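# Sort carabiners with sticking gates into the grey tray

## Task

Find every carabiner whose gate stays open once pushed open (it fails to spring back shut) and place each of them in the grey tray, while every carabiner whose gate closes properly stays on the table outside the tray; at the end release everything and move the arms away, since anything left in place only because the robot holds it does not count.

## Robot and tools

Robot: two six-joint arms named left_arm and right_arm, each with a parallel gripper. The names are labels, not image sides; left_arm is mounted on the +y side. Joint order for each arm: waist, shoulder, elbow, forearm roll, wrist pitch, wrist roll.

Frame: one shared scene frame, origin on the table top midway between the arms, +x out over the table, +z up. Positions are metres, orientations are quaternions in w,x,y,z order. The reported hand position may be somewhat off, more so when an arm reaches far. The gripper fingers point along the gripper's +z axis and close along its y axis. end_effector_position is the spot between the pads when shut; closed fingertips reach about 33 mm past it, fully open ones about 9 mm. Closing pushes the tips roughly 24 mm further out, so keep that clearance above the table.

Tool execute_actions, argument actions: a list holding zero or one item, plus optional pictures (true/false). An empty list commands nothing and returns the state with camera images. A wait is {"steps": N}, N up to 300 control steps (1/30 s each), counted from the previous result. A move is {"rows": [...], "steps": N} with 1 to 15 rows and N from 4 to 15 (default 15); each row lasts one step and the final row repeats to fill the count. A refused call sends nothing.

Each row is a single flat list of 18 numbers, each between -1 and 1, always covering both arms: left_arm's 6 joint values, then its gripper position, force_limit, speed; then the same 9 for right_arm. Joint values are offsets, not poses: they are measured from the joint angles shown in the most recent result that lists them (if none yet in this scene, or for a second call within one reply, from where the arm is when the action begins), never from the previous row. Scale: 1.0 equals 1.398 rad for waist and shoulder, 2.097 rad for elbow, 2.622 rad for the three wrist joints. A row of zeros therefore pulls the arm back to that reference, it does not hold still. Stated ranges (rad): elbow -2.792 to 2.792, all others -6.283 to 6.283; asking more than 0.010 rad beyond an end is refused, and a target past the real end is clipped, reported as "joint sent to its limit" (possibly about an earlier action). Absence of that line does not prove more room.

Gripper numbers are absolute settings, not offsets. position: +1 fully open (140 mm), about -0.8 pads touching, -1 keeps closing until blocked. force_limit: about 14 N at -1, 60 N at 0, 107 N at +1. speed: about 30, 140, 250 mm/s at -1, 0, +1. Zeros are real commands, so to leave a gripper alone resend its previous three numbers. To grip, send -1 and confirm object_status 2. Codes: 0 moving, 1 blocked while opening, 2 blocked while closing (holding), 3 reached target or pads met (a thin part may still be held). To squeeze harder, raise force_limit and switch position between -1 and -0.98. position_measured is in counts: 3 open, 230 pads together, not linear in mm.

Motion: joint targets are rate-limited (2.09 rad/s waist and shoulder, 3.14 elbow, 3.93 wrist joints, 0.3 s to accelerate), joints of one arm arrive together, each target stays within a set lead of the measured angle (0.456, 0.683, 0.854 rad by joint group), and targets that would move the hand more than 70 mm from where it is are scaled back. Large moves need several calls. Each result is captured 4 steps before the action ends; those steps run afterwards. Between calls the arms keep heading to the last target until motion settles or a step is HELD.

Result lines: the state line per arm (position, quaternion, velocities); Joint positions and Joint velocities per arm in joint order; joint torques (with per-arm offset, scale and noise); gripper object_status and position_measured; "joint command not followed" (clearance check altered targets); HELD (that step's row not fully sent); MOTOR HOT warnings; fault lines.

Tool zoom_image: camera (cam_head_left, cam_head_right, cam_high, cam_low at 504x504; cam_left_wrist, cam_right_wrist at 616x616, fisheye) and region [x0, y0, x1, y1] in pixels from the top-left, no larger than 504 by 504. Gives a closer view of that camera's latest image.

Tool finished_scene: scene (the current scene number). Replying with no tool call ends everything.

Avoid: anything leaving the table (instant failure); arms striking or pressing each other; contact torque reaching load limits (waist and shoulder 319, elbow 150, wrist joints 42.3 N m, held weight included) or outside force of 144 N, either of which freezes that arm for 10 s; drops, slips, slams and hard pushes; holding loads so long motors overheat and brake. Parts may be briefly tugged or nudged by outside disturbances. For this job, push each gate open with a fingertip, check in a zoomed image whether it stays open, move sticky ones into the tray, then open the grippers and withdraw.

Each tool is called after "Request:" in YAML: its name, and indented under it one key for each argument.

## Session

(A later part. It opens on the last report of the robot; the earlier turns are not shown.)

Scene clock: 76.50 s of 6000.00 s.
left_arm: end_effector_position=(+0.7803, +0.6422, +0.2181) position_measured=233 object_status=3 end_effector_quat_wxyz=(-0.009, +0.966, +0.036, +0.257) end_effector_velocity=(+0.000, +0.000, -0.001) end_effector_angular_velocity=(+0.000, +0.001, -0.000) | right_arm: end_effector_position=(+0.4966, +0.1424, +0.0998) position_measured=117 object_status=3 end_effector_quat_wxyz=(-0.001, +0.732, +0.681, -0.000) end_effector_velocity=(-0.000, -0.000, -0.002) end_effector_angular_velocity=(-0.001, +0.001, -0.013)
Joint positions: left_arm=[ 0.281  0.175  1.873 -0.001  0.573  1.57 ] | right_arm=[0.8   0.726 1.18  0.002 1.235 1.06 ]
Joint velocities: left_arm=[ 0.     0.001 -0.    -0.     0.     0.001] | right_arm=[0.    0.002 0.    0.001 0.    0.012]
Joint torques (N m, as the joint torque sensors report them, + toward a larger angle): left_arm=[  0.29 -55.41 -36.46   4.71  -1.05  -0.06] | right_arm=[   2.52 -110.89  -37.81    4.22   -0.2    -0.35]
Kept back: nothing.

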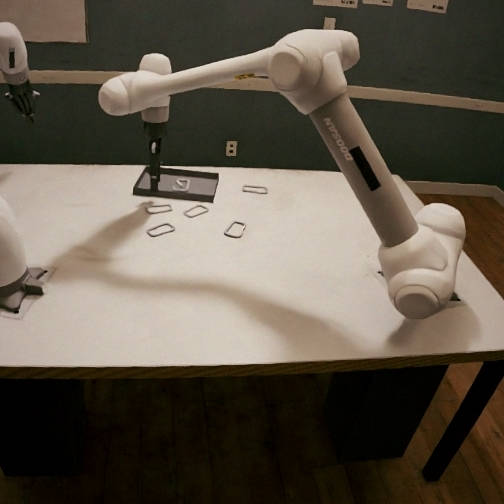

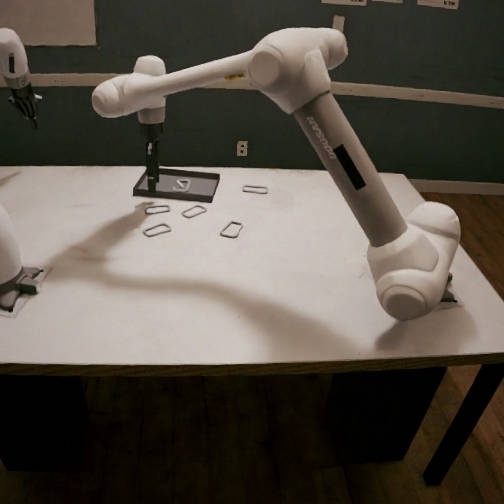

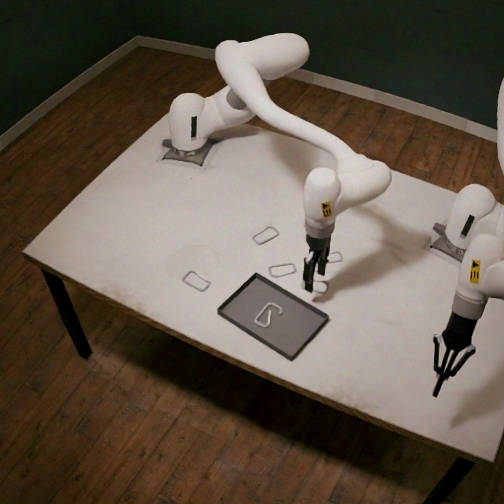

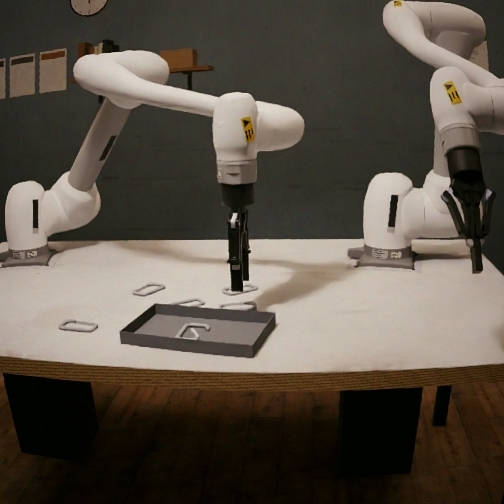

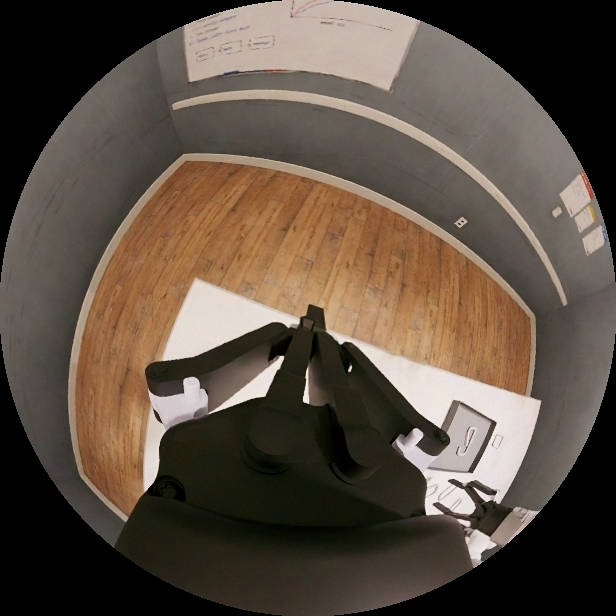

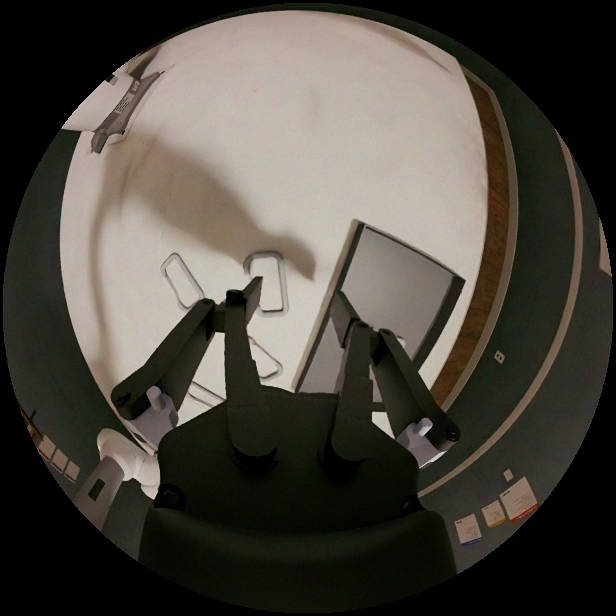

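Request:
execute_actions:
  actions:
    - {"rows":[[0,0,0,0,0,0,-1,0,0.5,0.024,-0.016,0.057,0,-0.037,0.013,0.1,-0.4,0.5]],"steps":15}
  pictures: false

Request:
execute_actions:
  actions:
    - {"steps":8}
  pictures: true

Request:
zoom_image:
  camera: "cam_right_wrist"
  region: [200,180,420,400]

Scene clock: 77.20 s of 6000.00 s.
left_arm: end_effector_position=(+0.7803, +0.6422, +0.2181) position_measured=233 object_status=3 end_effector_quat_wxyz=(-0.009, +0.966, +0.036, +0.257) end_effector_velocity=(-0.000, +0.001, +0.000) end_effector_angular_velocity=(+0.000, -0.000, +0.000) | right_arm: end_effector_position=(+0.4537, +0.1322, +0.0590) position_measured=117 object_status=3 end_effector_quat_wxyz=(-0.001, +0.732, +0.681, -0.000) end_effector_velocity=(-0.006, -0.003, -0.007) end_effector_angular_velocity=(-0.002, +0.001, -0.001)
Joint positions: left_arm=[ 0.281  0.175  1.873 -0.001  0.573  1.57 ] | right_arm=[0.833 0.704 1.299 0.002 1.139 1.094]
Joint velocities: left_arm=[ 0.001 -0.     0.    -0.    -0.     0.001] | right_arm=[ 0.003 -0.003  0.019  0.    -0.014  0.005]
Joint torques (N m, as the joint torque sensors report them, + toward a larger angle): left_arm=[ -0.28 -54.64 -36.54   4.76  -1.07  -0.04] | right_arm=[   3.46 -105.87  -36.95    4.12   -0.03   -0.42]
Steps of this call (steps 1 to 10: the robot went on to your last target; steps 11 to 21: the first 11 steps of this action). Readings (joint positions | what the end effector reports):
11: left_arm=[0.281 0.175 1.873 -0.001 0.573 1.570] | right_arm=[0.800 0.726 1.181 0.002 1.235 1.061] | left_arm position_measured=233 object_status=3 | right_arm position_measured=117 object_status=3
12: left_arm=[0.281 0.175 1.873 -0.001 0.573 1.570] | right_arm=[0.801 0.725 1.186 0.002 1.230 1.063] | left_arm position_measured=233 object_status=3 | right_arm position_measured=117 object_status=3
14: left_arm=[0.281 0.175 1.873 -0.001 0.573 1.570] | right_arm=[0.813 0.717 1.229 0.002 1.195 1.075] | left_arm position_measured=233 object_status=3 | right_arm position_measured=117 object_status=3
18: left_arm=[0.281 0.175 1.873 -0.001 0.573 1.570] | right_arm=[0.832 0.705 1.295 0.002 1.143 1.093] | left_arm position_measured=233 object_status=3 | right_arm position_measured=117 object_status=3
21: the state above

Scene clock: 77.47 s of 6000.00 s.
left_arm: end_effector_position=(+0.7803, +0.6422, +0.2181) position_measured=233 object_status=3 end_effector_quat_wxyz=(-0.009, +0.966, +0.036, +0.257) end_effector_velocity=(+0.000, -0.001, -0.001) end_effector_angular_velocity=(+0.000, +0.001, -0.002) | right_arm: end_effector_position=(+0.4533, +0.1320, +0.0585) position_measured=117 object_status=3 end_effector_quat_wxyz=(-0.001, +0.732, +0.681, -0.000) end_effector_velocity=(-0.000, -0.000, -0.001) end_effector_angular_velocity=(-0.000, +0.001, -0.001)
Joint positions: left_arm=[ 0.281  0.175  1.873 -0.001  0.573  1.57 ] | right_arm=[0.833 0.703 1.3   0.002 1.138 1.094]
Joint velocities: left_arm=[-0.001  0.001 -0.     0.    -0.     0.001] | right_arm=[-0.     0.001  0.     0.    -0.     0.001]
Joint torques (N m, as the joint torque sensors report them, + toward a larger angle): left_arm=[ -0.71 -55.47 -36.44   4.73  -1.08   0.08] | right_arm=[   2.67 -107.41  -36.39    4.25   -0.07   -0.32]
Kept back: nothing.
Steps of this call (steps 1 to 4: the last 4 steps of your previous action; steps 5 to 8: the robot went on to your last target). Readings (joint positions | what the end effector reports):
1: left_arm=[0.281 0.175 1.873 -0.001 0.573 1.570] | right_arm=[0.833 0.704 1.299 0.002 1.139 1.094] | left_arm position_measured=233 object_status=3 | right_arm position_measured=117 object_status=3
2: left_arm=[0.281 0.175 1.873 -0.001 0.573 1.570] | right_arm=[0.833 0.703 1.299 0.002 1.139 1.094] | left_arm position_measured=233 object_status=3 | right_arm position_measured=117 object_status=3
4: left_arm=[0.281 0.175 1.873 -0.001 0.573 1.570] | right_arm=[0.833 0.703 1.300 0.002 1.139 1.094] | left_arm position_measured=233 object_status=3 | right_arm position_measured=117 object_status=3
8: the state above

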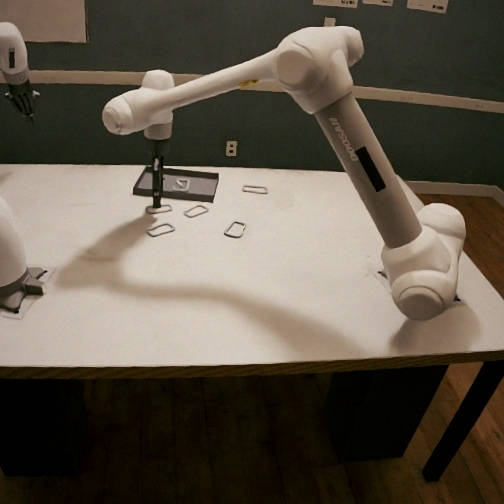

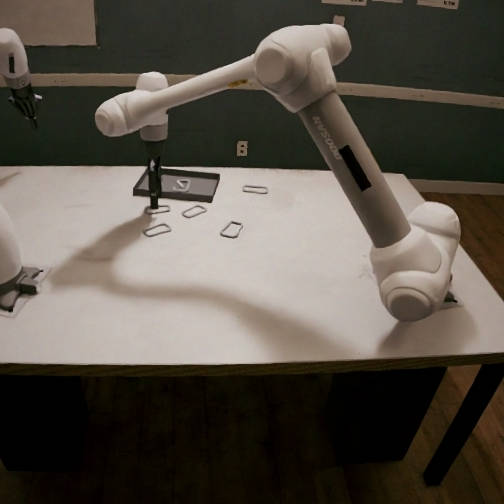

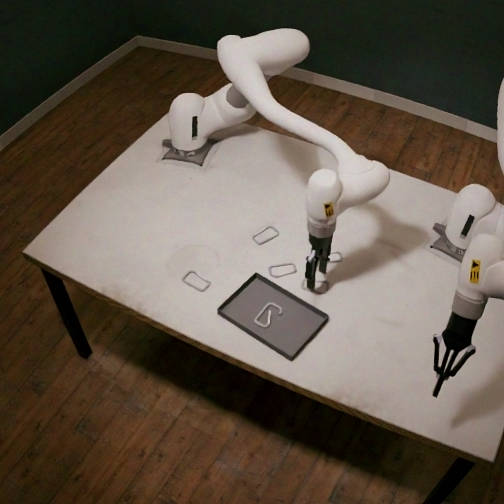

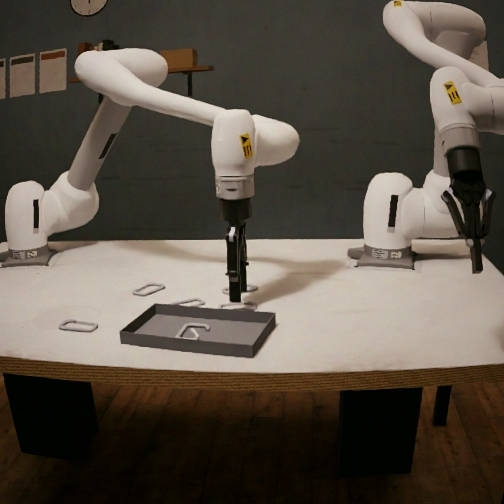

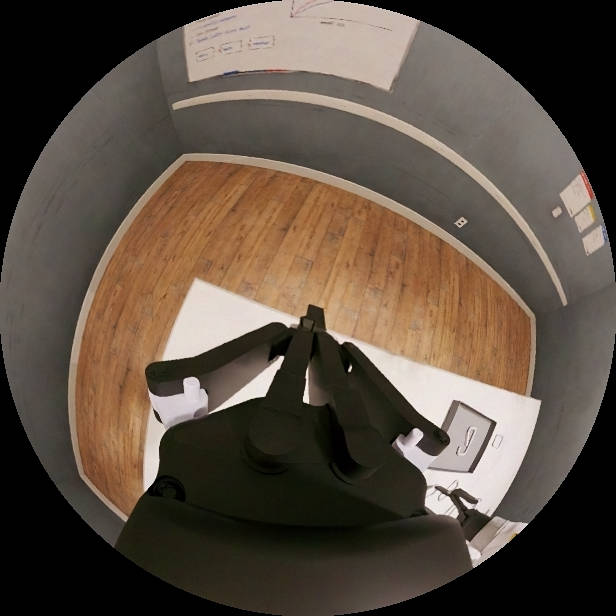

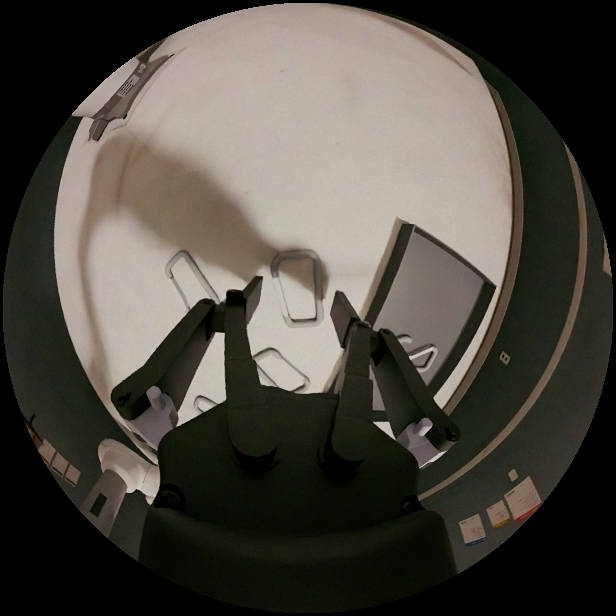

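Region (200, 180, 420, 400) of cam_right_wrist's 616x616 image, scaled by 2.291, with more detail than that image has.

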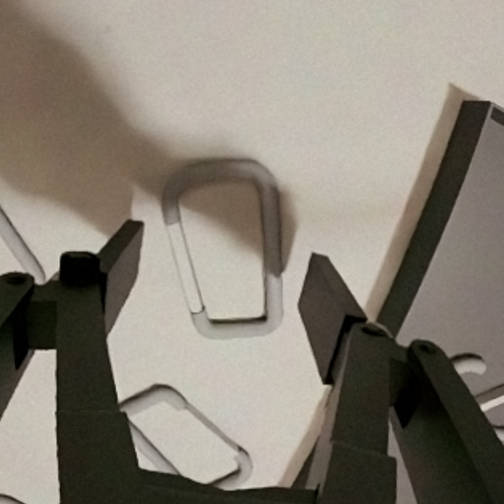

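Request:
execute_actions:
  actions:
    - {"rows":[[0,0,0,0,0,0,-1,0,0.5,-0.0032,-0.001,0.0252,0,-0.0196,-0.002,0.1,-0.4,0.5]],"steps":14}
  pictures: true

Request:
zoom_image:
  camera: "cam_right_wrist"
  region: [200,180,420,400]

Scene clock: 78.13 s of 6000.00 s.
left_arm: end_effector_position=(+0.7803, +0.6422, +0.2181) position_measured=233 object_status=3 end_effector_quat_wxyz=(-0.009, +0.966, +0.036, +0.257) end_effector_velocity=(+0.000, +0.001, -0.001) end_effector_angular_velocity=(-0.000, +0.001, +0.001) | right_arm: end_effector_position=(+0.4497, +0.1189, +0.0337) position_measured=117 object_status=3 end_effector_quat_wxyz=(-0.001, +0.732, +0.681, -0.000) end_effector_velocity=(+0.000, -0.003, -0.004) end_effector_angular_velocity=(+0.002, -0.001, +0.000)
Joint positions: left_arm=[ 0.281  0.175  1.873 -0.001  0.573  1.57 ] | right_arm=[0.829 0.702 1.352 0.002 1.088 1.089]
Joint velocities: left_arm=[ 0.001  0.001 -0.     0.    -0.    -0.   ] | right_arm=[-0.002 -0.002  0.011 -0.    -0.012 -0.002]
Joint torques (N m, as the joint torque sensors report them, + toward a larger angle): left_arm=[ -0.29 -55.12 -36.27   4.8   -1.03  -0.01] | right_arm=[   4.32 -106.94  -35.96    4.07   -0.35   -0.02]
Steps of this call (steps 1 to 10: the robot went on to your last target; steps 11 to 20: the first 10 steps of this action). Readings (joint positions | what the end effector reports):
11: left_arm=[0.281 0.175 1.873 -0.001 0.573 1.570] | right_arm=[0.833 0.703 1.300 0.002 1.138 1.094] | left_arm position_measured=233 object_status=3 | right_arm position_measured=117 object_status=3
12: left_arm=[0.281 0.175 1.873 -0.001 0.573 1.570] | right_arm=[0.833 0.703 1.305 0.002 1.133 1.094] | left_arm position_measured=233 object_status=3 | right_arm position_measured=117 object_status=3
14: left_arm=[0.281 0.175 1.873 -0.001 0.573 1.570] | right_arm=[0.831 0.702 1.333 0.002 1.107 1.092] | left_arm position_measured=233 object_status=3 | right_arm position_measured=117 object_status=3
18: left_arm=[0.281 0.175 1.873 -0.001 0.573 1.570] | right_arm=[0.829 0.702 1.351 0.002 1.089 1.089] | left_arm position_measured=233 object_status=3 | right_arm position_measured=117 object_status=3
20: the state above

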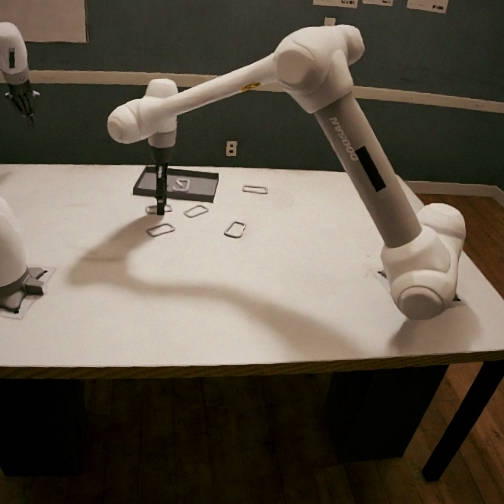

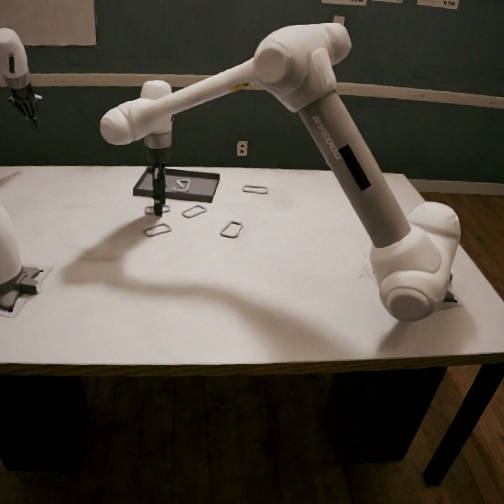

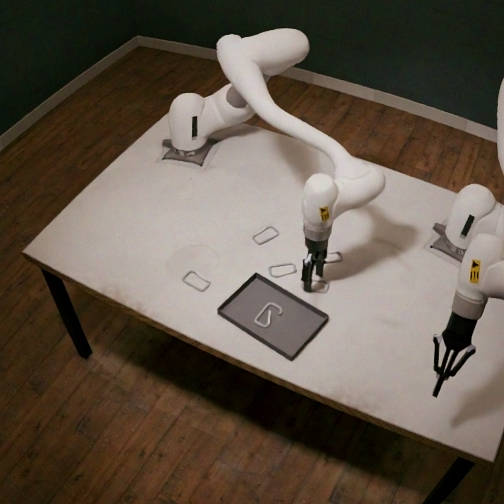

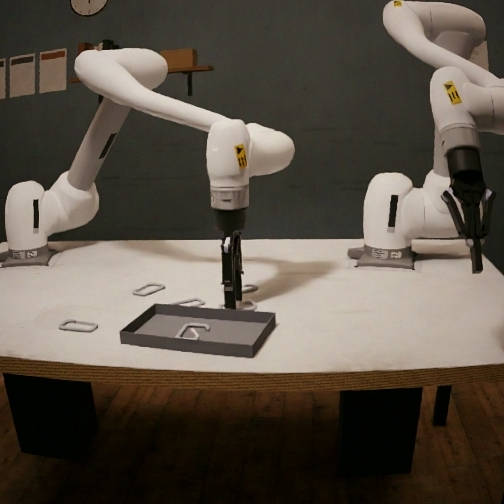

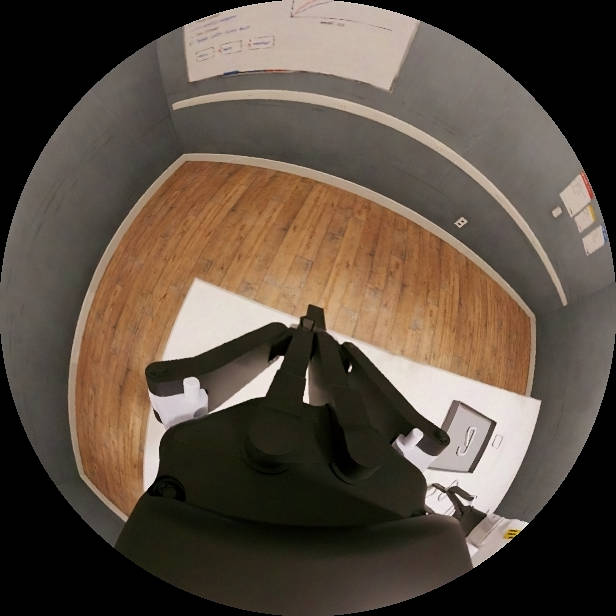

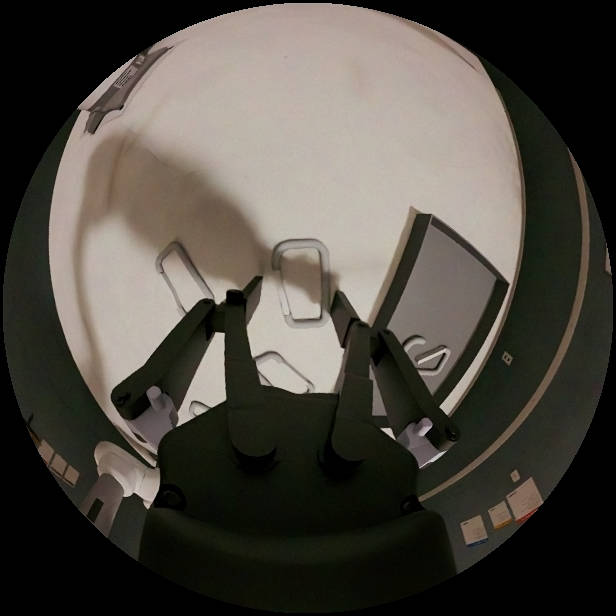

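Region (200, 180, 420, 400) of cam_right_wrist's 616x616 image, scaled by 2.291, with more detail than that image has.

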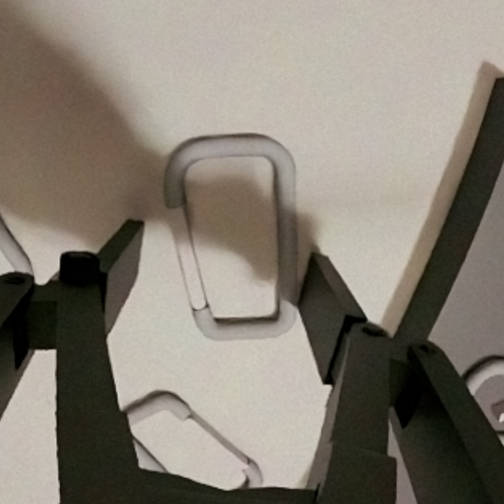

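Request:
execute_actions:
  actions:
    - {"rows":[[0,0,0,0,0,0,-1,0,0.5,0,0,0,0,0,0,-0.25,-0.4,-0.3]],"steps":15}
  pictures: false

Request:
execute_actions:
  actions:
    - {"rows":[[0,0,0,0,0,0,-1,0,0.5,0,-0.001,0,0,0,0,-0.4,-0.4,-0.3],[0,0,0,0,0,0,-1,0,0.5,0,-0.0018,-0.0005,0,0.001,0,-0.4,-0.4,-0.3],[0,0,0,0,0,0,-1,0,0.5,0,-0.0025,-0.0007,0,0.001,0,-0.4,-0.4,-0.3]],"steps":12}
  pictures: true

Request:
zoom_image:
  camera: "cam_right_wrist"
  region: [200,180,420,400]

Scene clock: 78.70 s of 6000.00 s.
left_arm: end_effector_position=(+0.7803, +0.6422, +0.2181) position_measured=233 object_status=3 end_effector_quat_wxyz=(-0.009, +0.966, +0.036, +0.257) end_effector_velocity=(-0.000, -0.000, +0.000) end_effector_angular_velocity=(+0.001, -0.000, -0.001) | right_arm: end_effector_position=(+0.4500, +0.1190, +0.0340) position_measured=160 object_status=0 end_effector_quat_wxyz=(-0.001, +0.732, +0.681, -0.000) end_effector_velocity=(+0.000, -0.000, +0.001) end_effector_angular_velocity=(+0.000, -0.001, +0.001)
Joint positions: left_arm=[ 0.281  0.175  1.873 -0.001  0.573  1.57 ] | right_arm=[0.829 0.702 1.352 0.002 1.088 1.089]
Joint velocities: left_arm=[-0.    -0.     0.     0.     0.     0.001] | right_arm=[-0.    -0.001 -0.    -0.001  0.001 -0.001]
Joint torques (N m, as the joint torque sensors report them, + toward a larger angle): left_arm=[ -0.82 -55.14 -36.6    4.77  -1.15   0.04] | right_arm=[  5.33 -81.44 -22.46   4.8    0.47  -0.14]
Steps of this call (steps 1 to 4: the last 4 steps of your previous action; steps 5 to 6: the robot went on to your last target; steps 7 to 17: the first 11 steps of this action). Readings (joint positions | what the end effector reports):
7: left_arm=[0.281 0.175 1.873 -0.001 0.573 1.570] | right_arm=[0.829 0.702 1.353 0.002 1.087 1.089] | left_arm position_measured=233 object_status=3 | right_arm position_measured=117 object_status=0
8: left_arm=[0.281 0.175 1.873 -0.001 0.573 1.570] | right_arm=[0.829 0.702 1.353 0.002 1.087 1.089] | left_arm position_measured=233 object_status=3 | right_arm position_measured=119 object_status=0
10: left_arm=[0.281 0.175 1.873 -0.001 0.573 1.570] | right_arm=[0.829 0.702 1.352 0.002 1.087 1.089] | left_arm position_measured=233 object_status=3 | right_arm position_measured=130 object_status=0
14: left_arm=[0.281 0.175 1.873 -0.001 0.573 1.570] | right_arm=[0.829 0.702 1.352 0.002 1.088 1.089] | left_arm position_measured=233 object_status=3 | right_arm position_measured=153 object_status=0
17: the state above

Scene clock: 79.10 s of 6000.00 s.
left_arm: end_effector_position=(+0.7803, +0.6422, +0.2181) position_measured=233 object_status=3 end_effector_quat_wxyz=(-0.009, +0.966, +0.036, +0.257) end_effector_velocity=(-0.000, +0.000, -0.001) end_effector_angular_velocity=(+0.000, +0.001, +0.000) | right_arm: end_effector_position=(+0.4501, +0.1192, +0.0374) position_measured=164 object_status=0 end_effector_quat_wxyz=(-0.001, +0.732, +0.681, +0.001) end_effector_velocity=(+0.001, +0.002, +0.007) end_effector_angular_velocity=(+0.006, -0.004, +0.001)
Joint positions: left_arm=[ 0.281  0.175  1.873 -0.001  0.573  1.57 ] | right_arm=[0.829 0.699 1.35  0.002 1.09  1.089]
Joint velocities: left_arm=[0.001 0.001 0.    0.    0.    0.   ] | right_arm=[ 0.    -0.006 -0.004 -0.     0.002 -0.   ]
Joint torques (N m, as the joint torque sensors report them, + toward a larger angle): left_arm=[ -0.41 -54.74 -36.6    4.61  -1.07   0.04] | right_arm=[   3.72 -106.32  -34.35    3.94    0.06   -0.43]
Steps of this call (steps 1 to 4: the last 4 steps of your previous action; steps 5 to 12: the first 8 steps of this action, its rows measured from where the robot was after step 4). Readings (joint positions | what the end effector reports):
4: left_arm=[0.281 0.175 1.873 -0.001 0.573 1.570] | right_arm=[0.829 0.702 1.352 0.002 1.088 1.089] | left_arm position_measured=233 object_status=3 | right_arm position_measured=160 object_status=3
5: left_arm=[0.281 0.175 1.873 -0.001 0.573 1.570] | right_arm=[0.829 0.702 1.352 0.002 1.088 1.089] | left_arm position_measured=233 object_status=3 | right_arm position_measured=160 object_status=0
6: left_arm=[0.281 0.175 1.873 -0.001 0.573 1.570] | right_arm=[0.829 0.701 1.352 0.002 1.088 1.089] | left_arm position_measured=233 object_status=3 | right_arm position_measured=162 object_status=0
8: left_arm=[0.281 0.175 1.873 -0.001 0.573 1.570] | right_arm=[0.829 0.700 1.352 0.002 1.089 1.089] | left_arm position_measured=233 object_status=3 | right_arm position_measured=164 object_status=0
12: the state above

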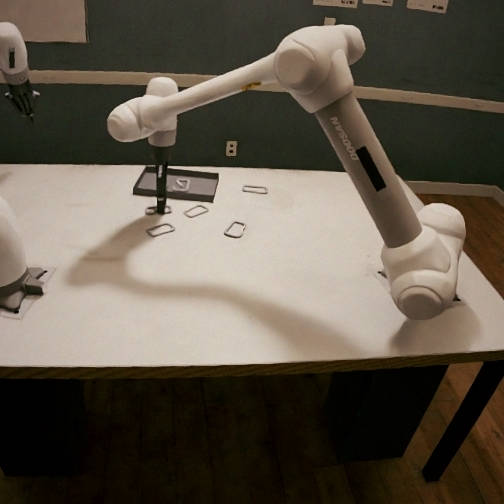

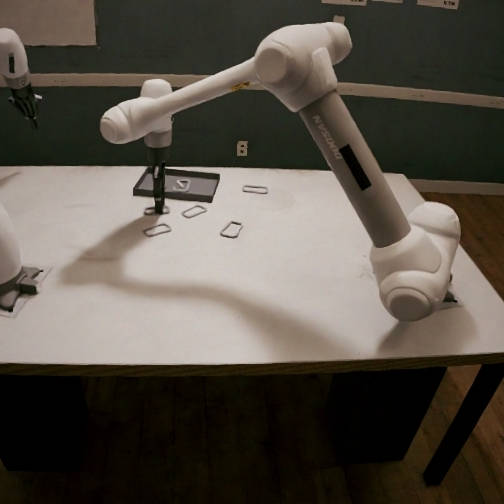

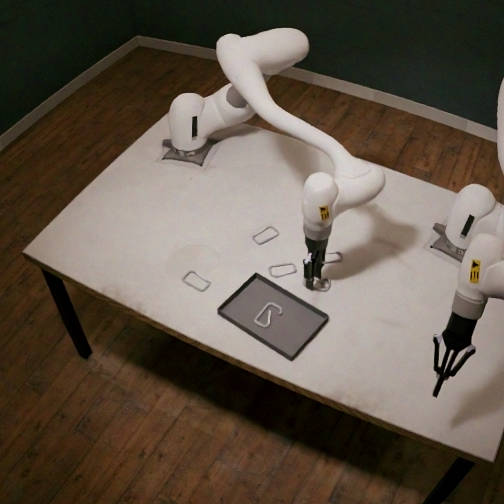

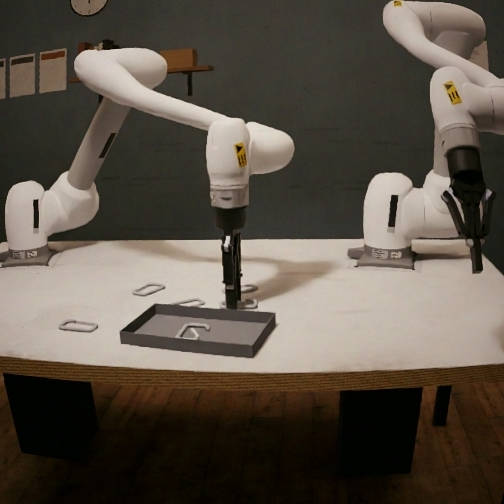

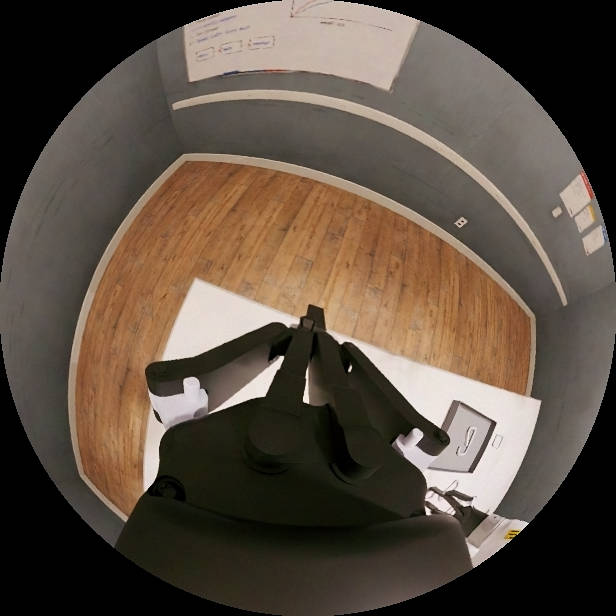

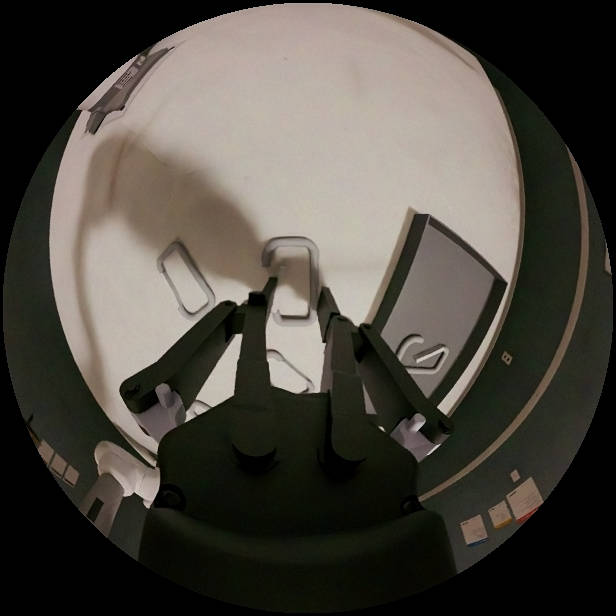

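Region (200, 180, 420, 400) of cam_right_wrist's 616x616 image, scaled by 2.291, with more detail than that image has.

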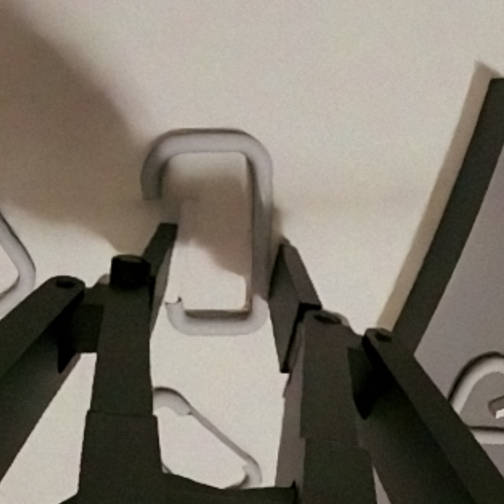

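The gate is pushing open. Now I'll open the fingers and check whether it stays that way.

Request:
execute_actions:
  actions:
    - {"rows":[[0,0,0,0,0,0,-1,0,0.5,0,0,0,0,0,0,-0.4,-0.4,-0.3],[0,0,0,0,0,0,-1,0,0.5,0,0,0,0,0,0,-0.4,-0.4,-0.3],[0,0,0,0,0,0,-1,0,0.5,0,0,0,0,0,0,-0.4,-0.4,-0.3],[0,0,0,0,0,0,-1,0,0.5,0,0,0,0,0,0,0.1,-0.4,0.3]],"steps":15}
  pictures: false

Request:
execute_actions:
  actions:
    - {"steps":5}
  pictures: true

Request:
zoom_image:
  camera: "cam_right_wrist"
  region: [200,180,420,400]

Scene clock: 79.73 s of 6000.00 s.
left_arm: end_effector_position=(+0.7803, +0.6422, +0.2181) position_measured=233 object_status=3 end_effector_quat_wxyz=(-0.009, +0.966, +0.036, +0.257) end_effector_velocity=(+0.000, -0.000, +0.000) end_effector_angular_velocity=(-0.000, -0.001, +0.001) | right_arm: end_effector_position=(+0.4501, +0.1192, +0.0376) position_measured=117 object_status=0 end_effector_quat_wxyz=(-0.001, +0.732, +0.681, +0.001) end_effector_velocity=(-0.001, -0.000, -0.002) end_effector_angular_velocity=(-0.002, +0.001, +0.000)
Joint positions: left_arm=[ 0.281  0.175  1.873 -0.001  0.573  1.57 ] | right_arm=[0.829 0.698 1.35  0.002 1.09  1.089]
Joint velocities: left_arm=[-0.    -0.    -0.    -0.    -0.    -0.001] | right_arm=[ 0.     0.002  0.    -0.     0.     0.   ]
Joint torques (N m, as the joint torque sensors report them, + toward a larger angle): left_arm=[ -0.7  -54.64 -36.7    4.77  -1.14   0.04] | right_arm=[   1.05 -103.03  -35.27    4.09    0.09   -0.32]
Steps of this call (steps 1 to 4: the last 4 steps of your previous action; steps 5 to 8: the robot went on to your last target; steps 9 to 19: the first 11 steps of this action). Readings (joint positions | what the end effector reports):
9: left_arm=[0.281 0.175 1.873 -0.001 0.573 1.570] | right_arm=[0.829 0.698 1.350 0.002 1.090 1.089] | left_arm position_measured=233 object_status=3 | right_arm position_measured=164 object_status=2
10: left_arm=[0.281 0.175 1.873 -0.001 0.573 1.570] | right_arm=[0.829 0.698 1.350 0.002 1.090 1.089] | left_arm position_measured=233 object_status=3 | right_arm position_measured=164 object_status=2
12: left_arm=[0.281 0.175 1.873 -0.001 0.573 1.570] | right_arm=[0.829 0.698 1.350 0.002 1.090 1.089] | left_arm position_measured=233 object_status=3 | right_arm position_measured=164 object_status=0
16: left_arm=[0.281 0.175 1.873 -0.001 0.573 1.570] | right_arm=[0.829 0.698 1.350 0.002 1.090 1.089] | left_arm position_measured=233 object_status=3 | right_arm position_measured=133 object_status=0
19: the state above

Scene clock: 79.90 s of 6000.00 s.
left_arm: end_effector_position=(+0.7803, +0.6422, +0.2181) position_measured=233 object_status=3 end_effector_quat_wxyz=(-0.009, +0.966, +0.036, +0.257) end_effector_velocity=(+0.000, -0.001, -0.000) end_effector_angular_velocity=(-0.000, +0.000, -0.000) | right_arm: end_effector_position=(+0.4501, +0.1192, +0.0374) position_measured=117 object_status=0 end_effector_quat_wxyz=(-0.001, +0.732, +0.681, +0.001) end_effector_velocity=(-0.000, +0.000, +0.001) end_effector_angular_velocity=(+0.001, -0.000, +0.000)
Joint positions: left_arm=[ 0.281  0.175  1.873 -0.001  0.573  1.57 ] | right_arm=[0.829 0.699 1.35  0.002 1.09  1.089]
Joint velocities: left_arm=[-0.001  0.001  0.    -0.    -0.    -0.   ] | right_arm=[ 0.    -0.001  0.     0.    -0.    -0.   ]
Joint torques (N m, as the joint torque sensors report them, + toward a larger angle): left_arm=[ -0.24 -55.28 -36.68   4.77  -1.13   0.04] | right_arm=[   4.21 -105.5   -35.29    3.96   -0.13   -0.25]
Kept back: nothing.
Steps of this call (steps 1 to 4: the last 4 steps of your previous action; step 5: the robot went on to your last target). Readings (joint positions | what the end effector reports):
1: left_arm=[0.281 0.175 1.873 -0.001 0.573 1.570] | right_arm=[0.829 0.699 1.350 0.002 1.090 1.089] | left_arm position_measured=233 object_status=3 | right_arm position_measured=117 object_status=0
2: left_arm=[0.281 0.175 1.873 -0.001 0.573 1.570] | right_arm=[0.829 0.699 1.350 0.002 1.090 1.089] | left_arm position_measured=233 object_status=3 | right_arm position_measured=117 object_status=0
4: left_arm=[0.281 0.175 1.873 -0.001 0.573 1.570] | right_arm=[0.829 0.699 1.350 0.002 1.090 1.089] | left_arm position_measured=233 object_status=3 | right_arm position_measured=117 object_status=0
5: the state above

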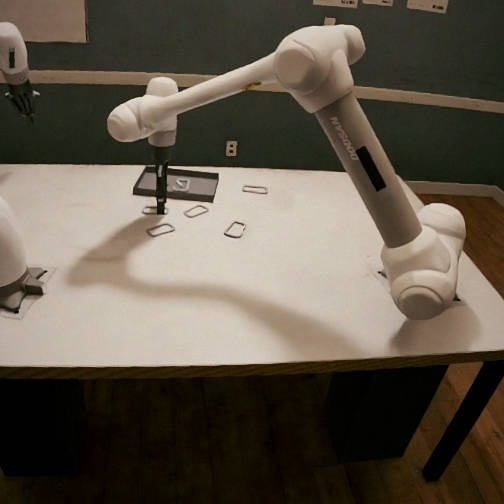

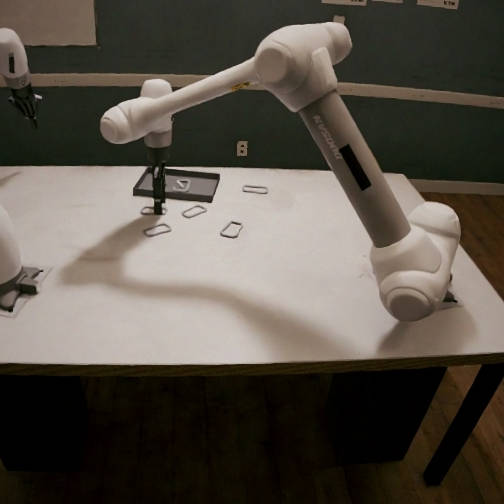

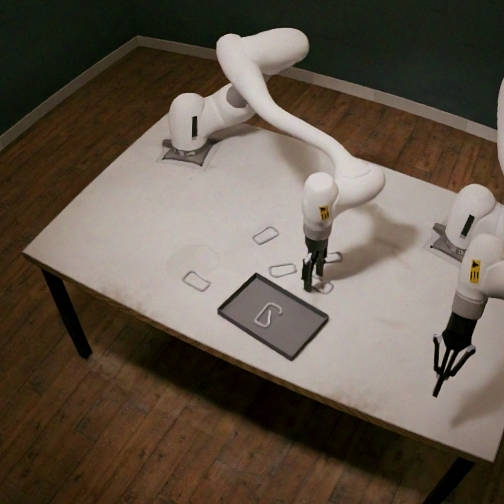

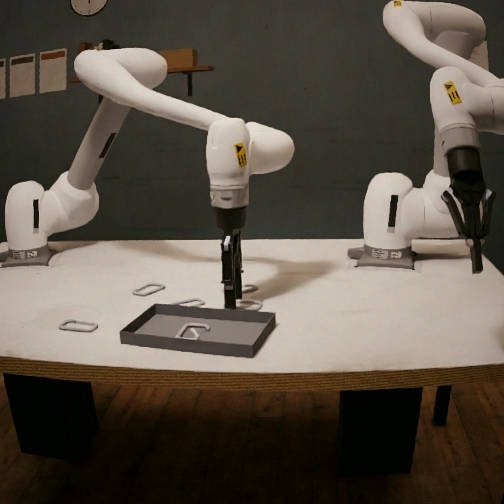

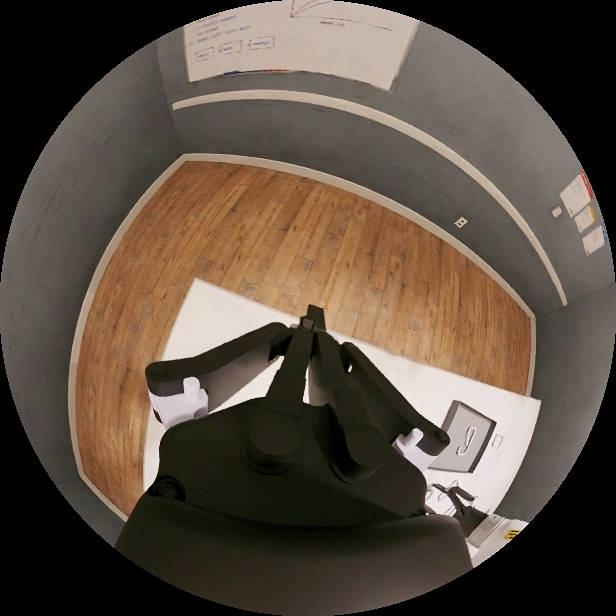

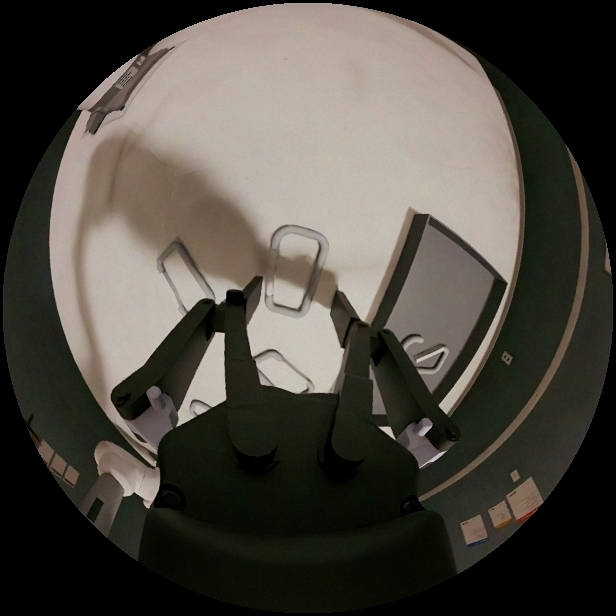

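Region (200, 180, 420, 400) of cam_right_wrist's 616x616 image, scaled by 2.291, with more detail than that image has.

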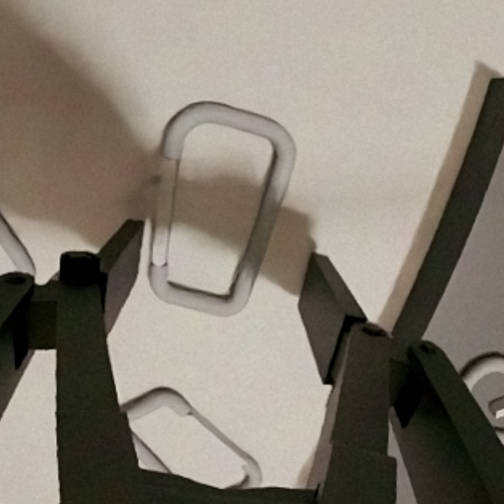

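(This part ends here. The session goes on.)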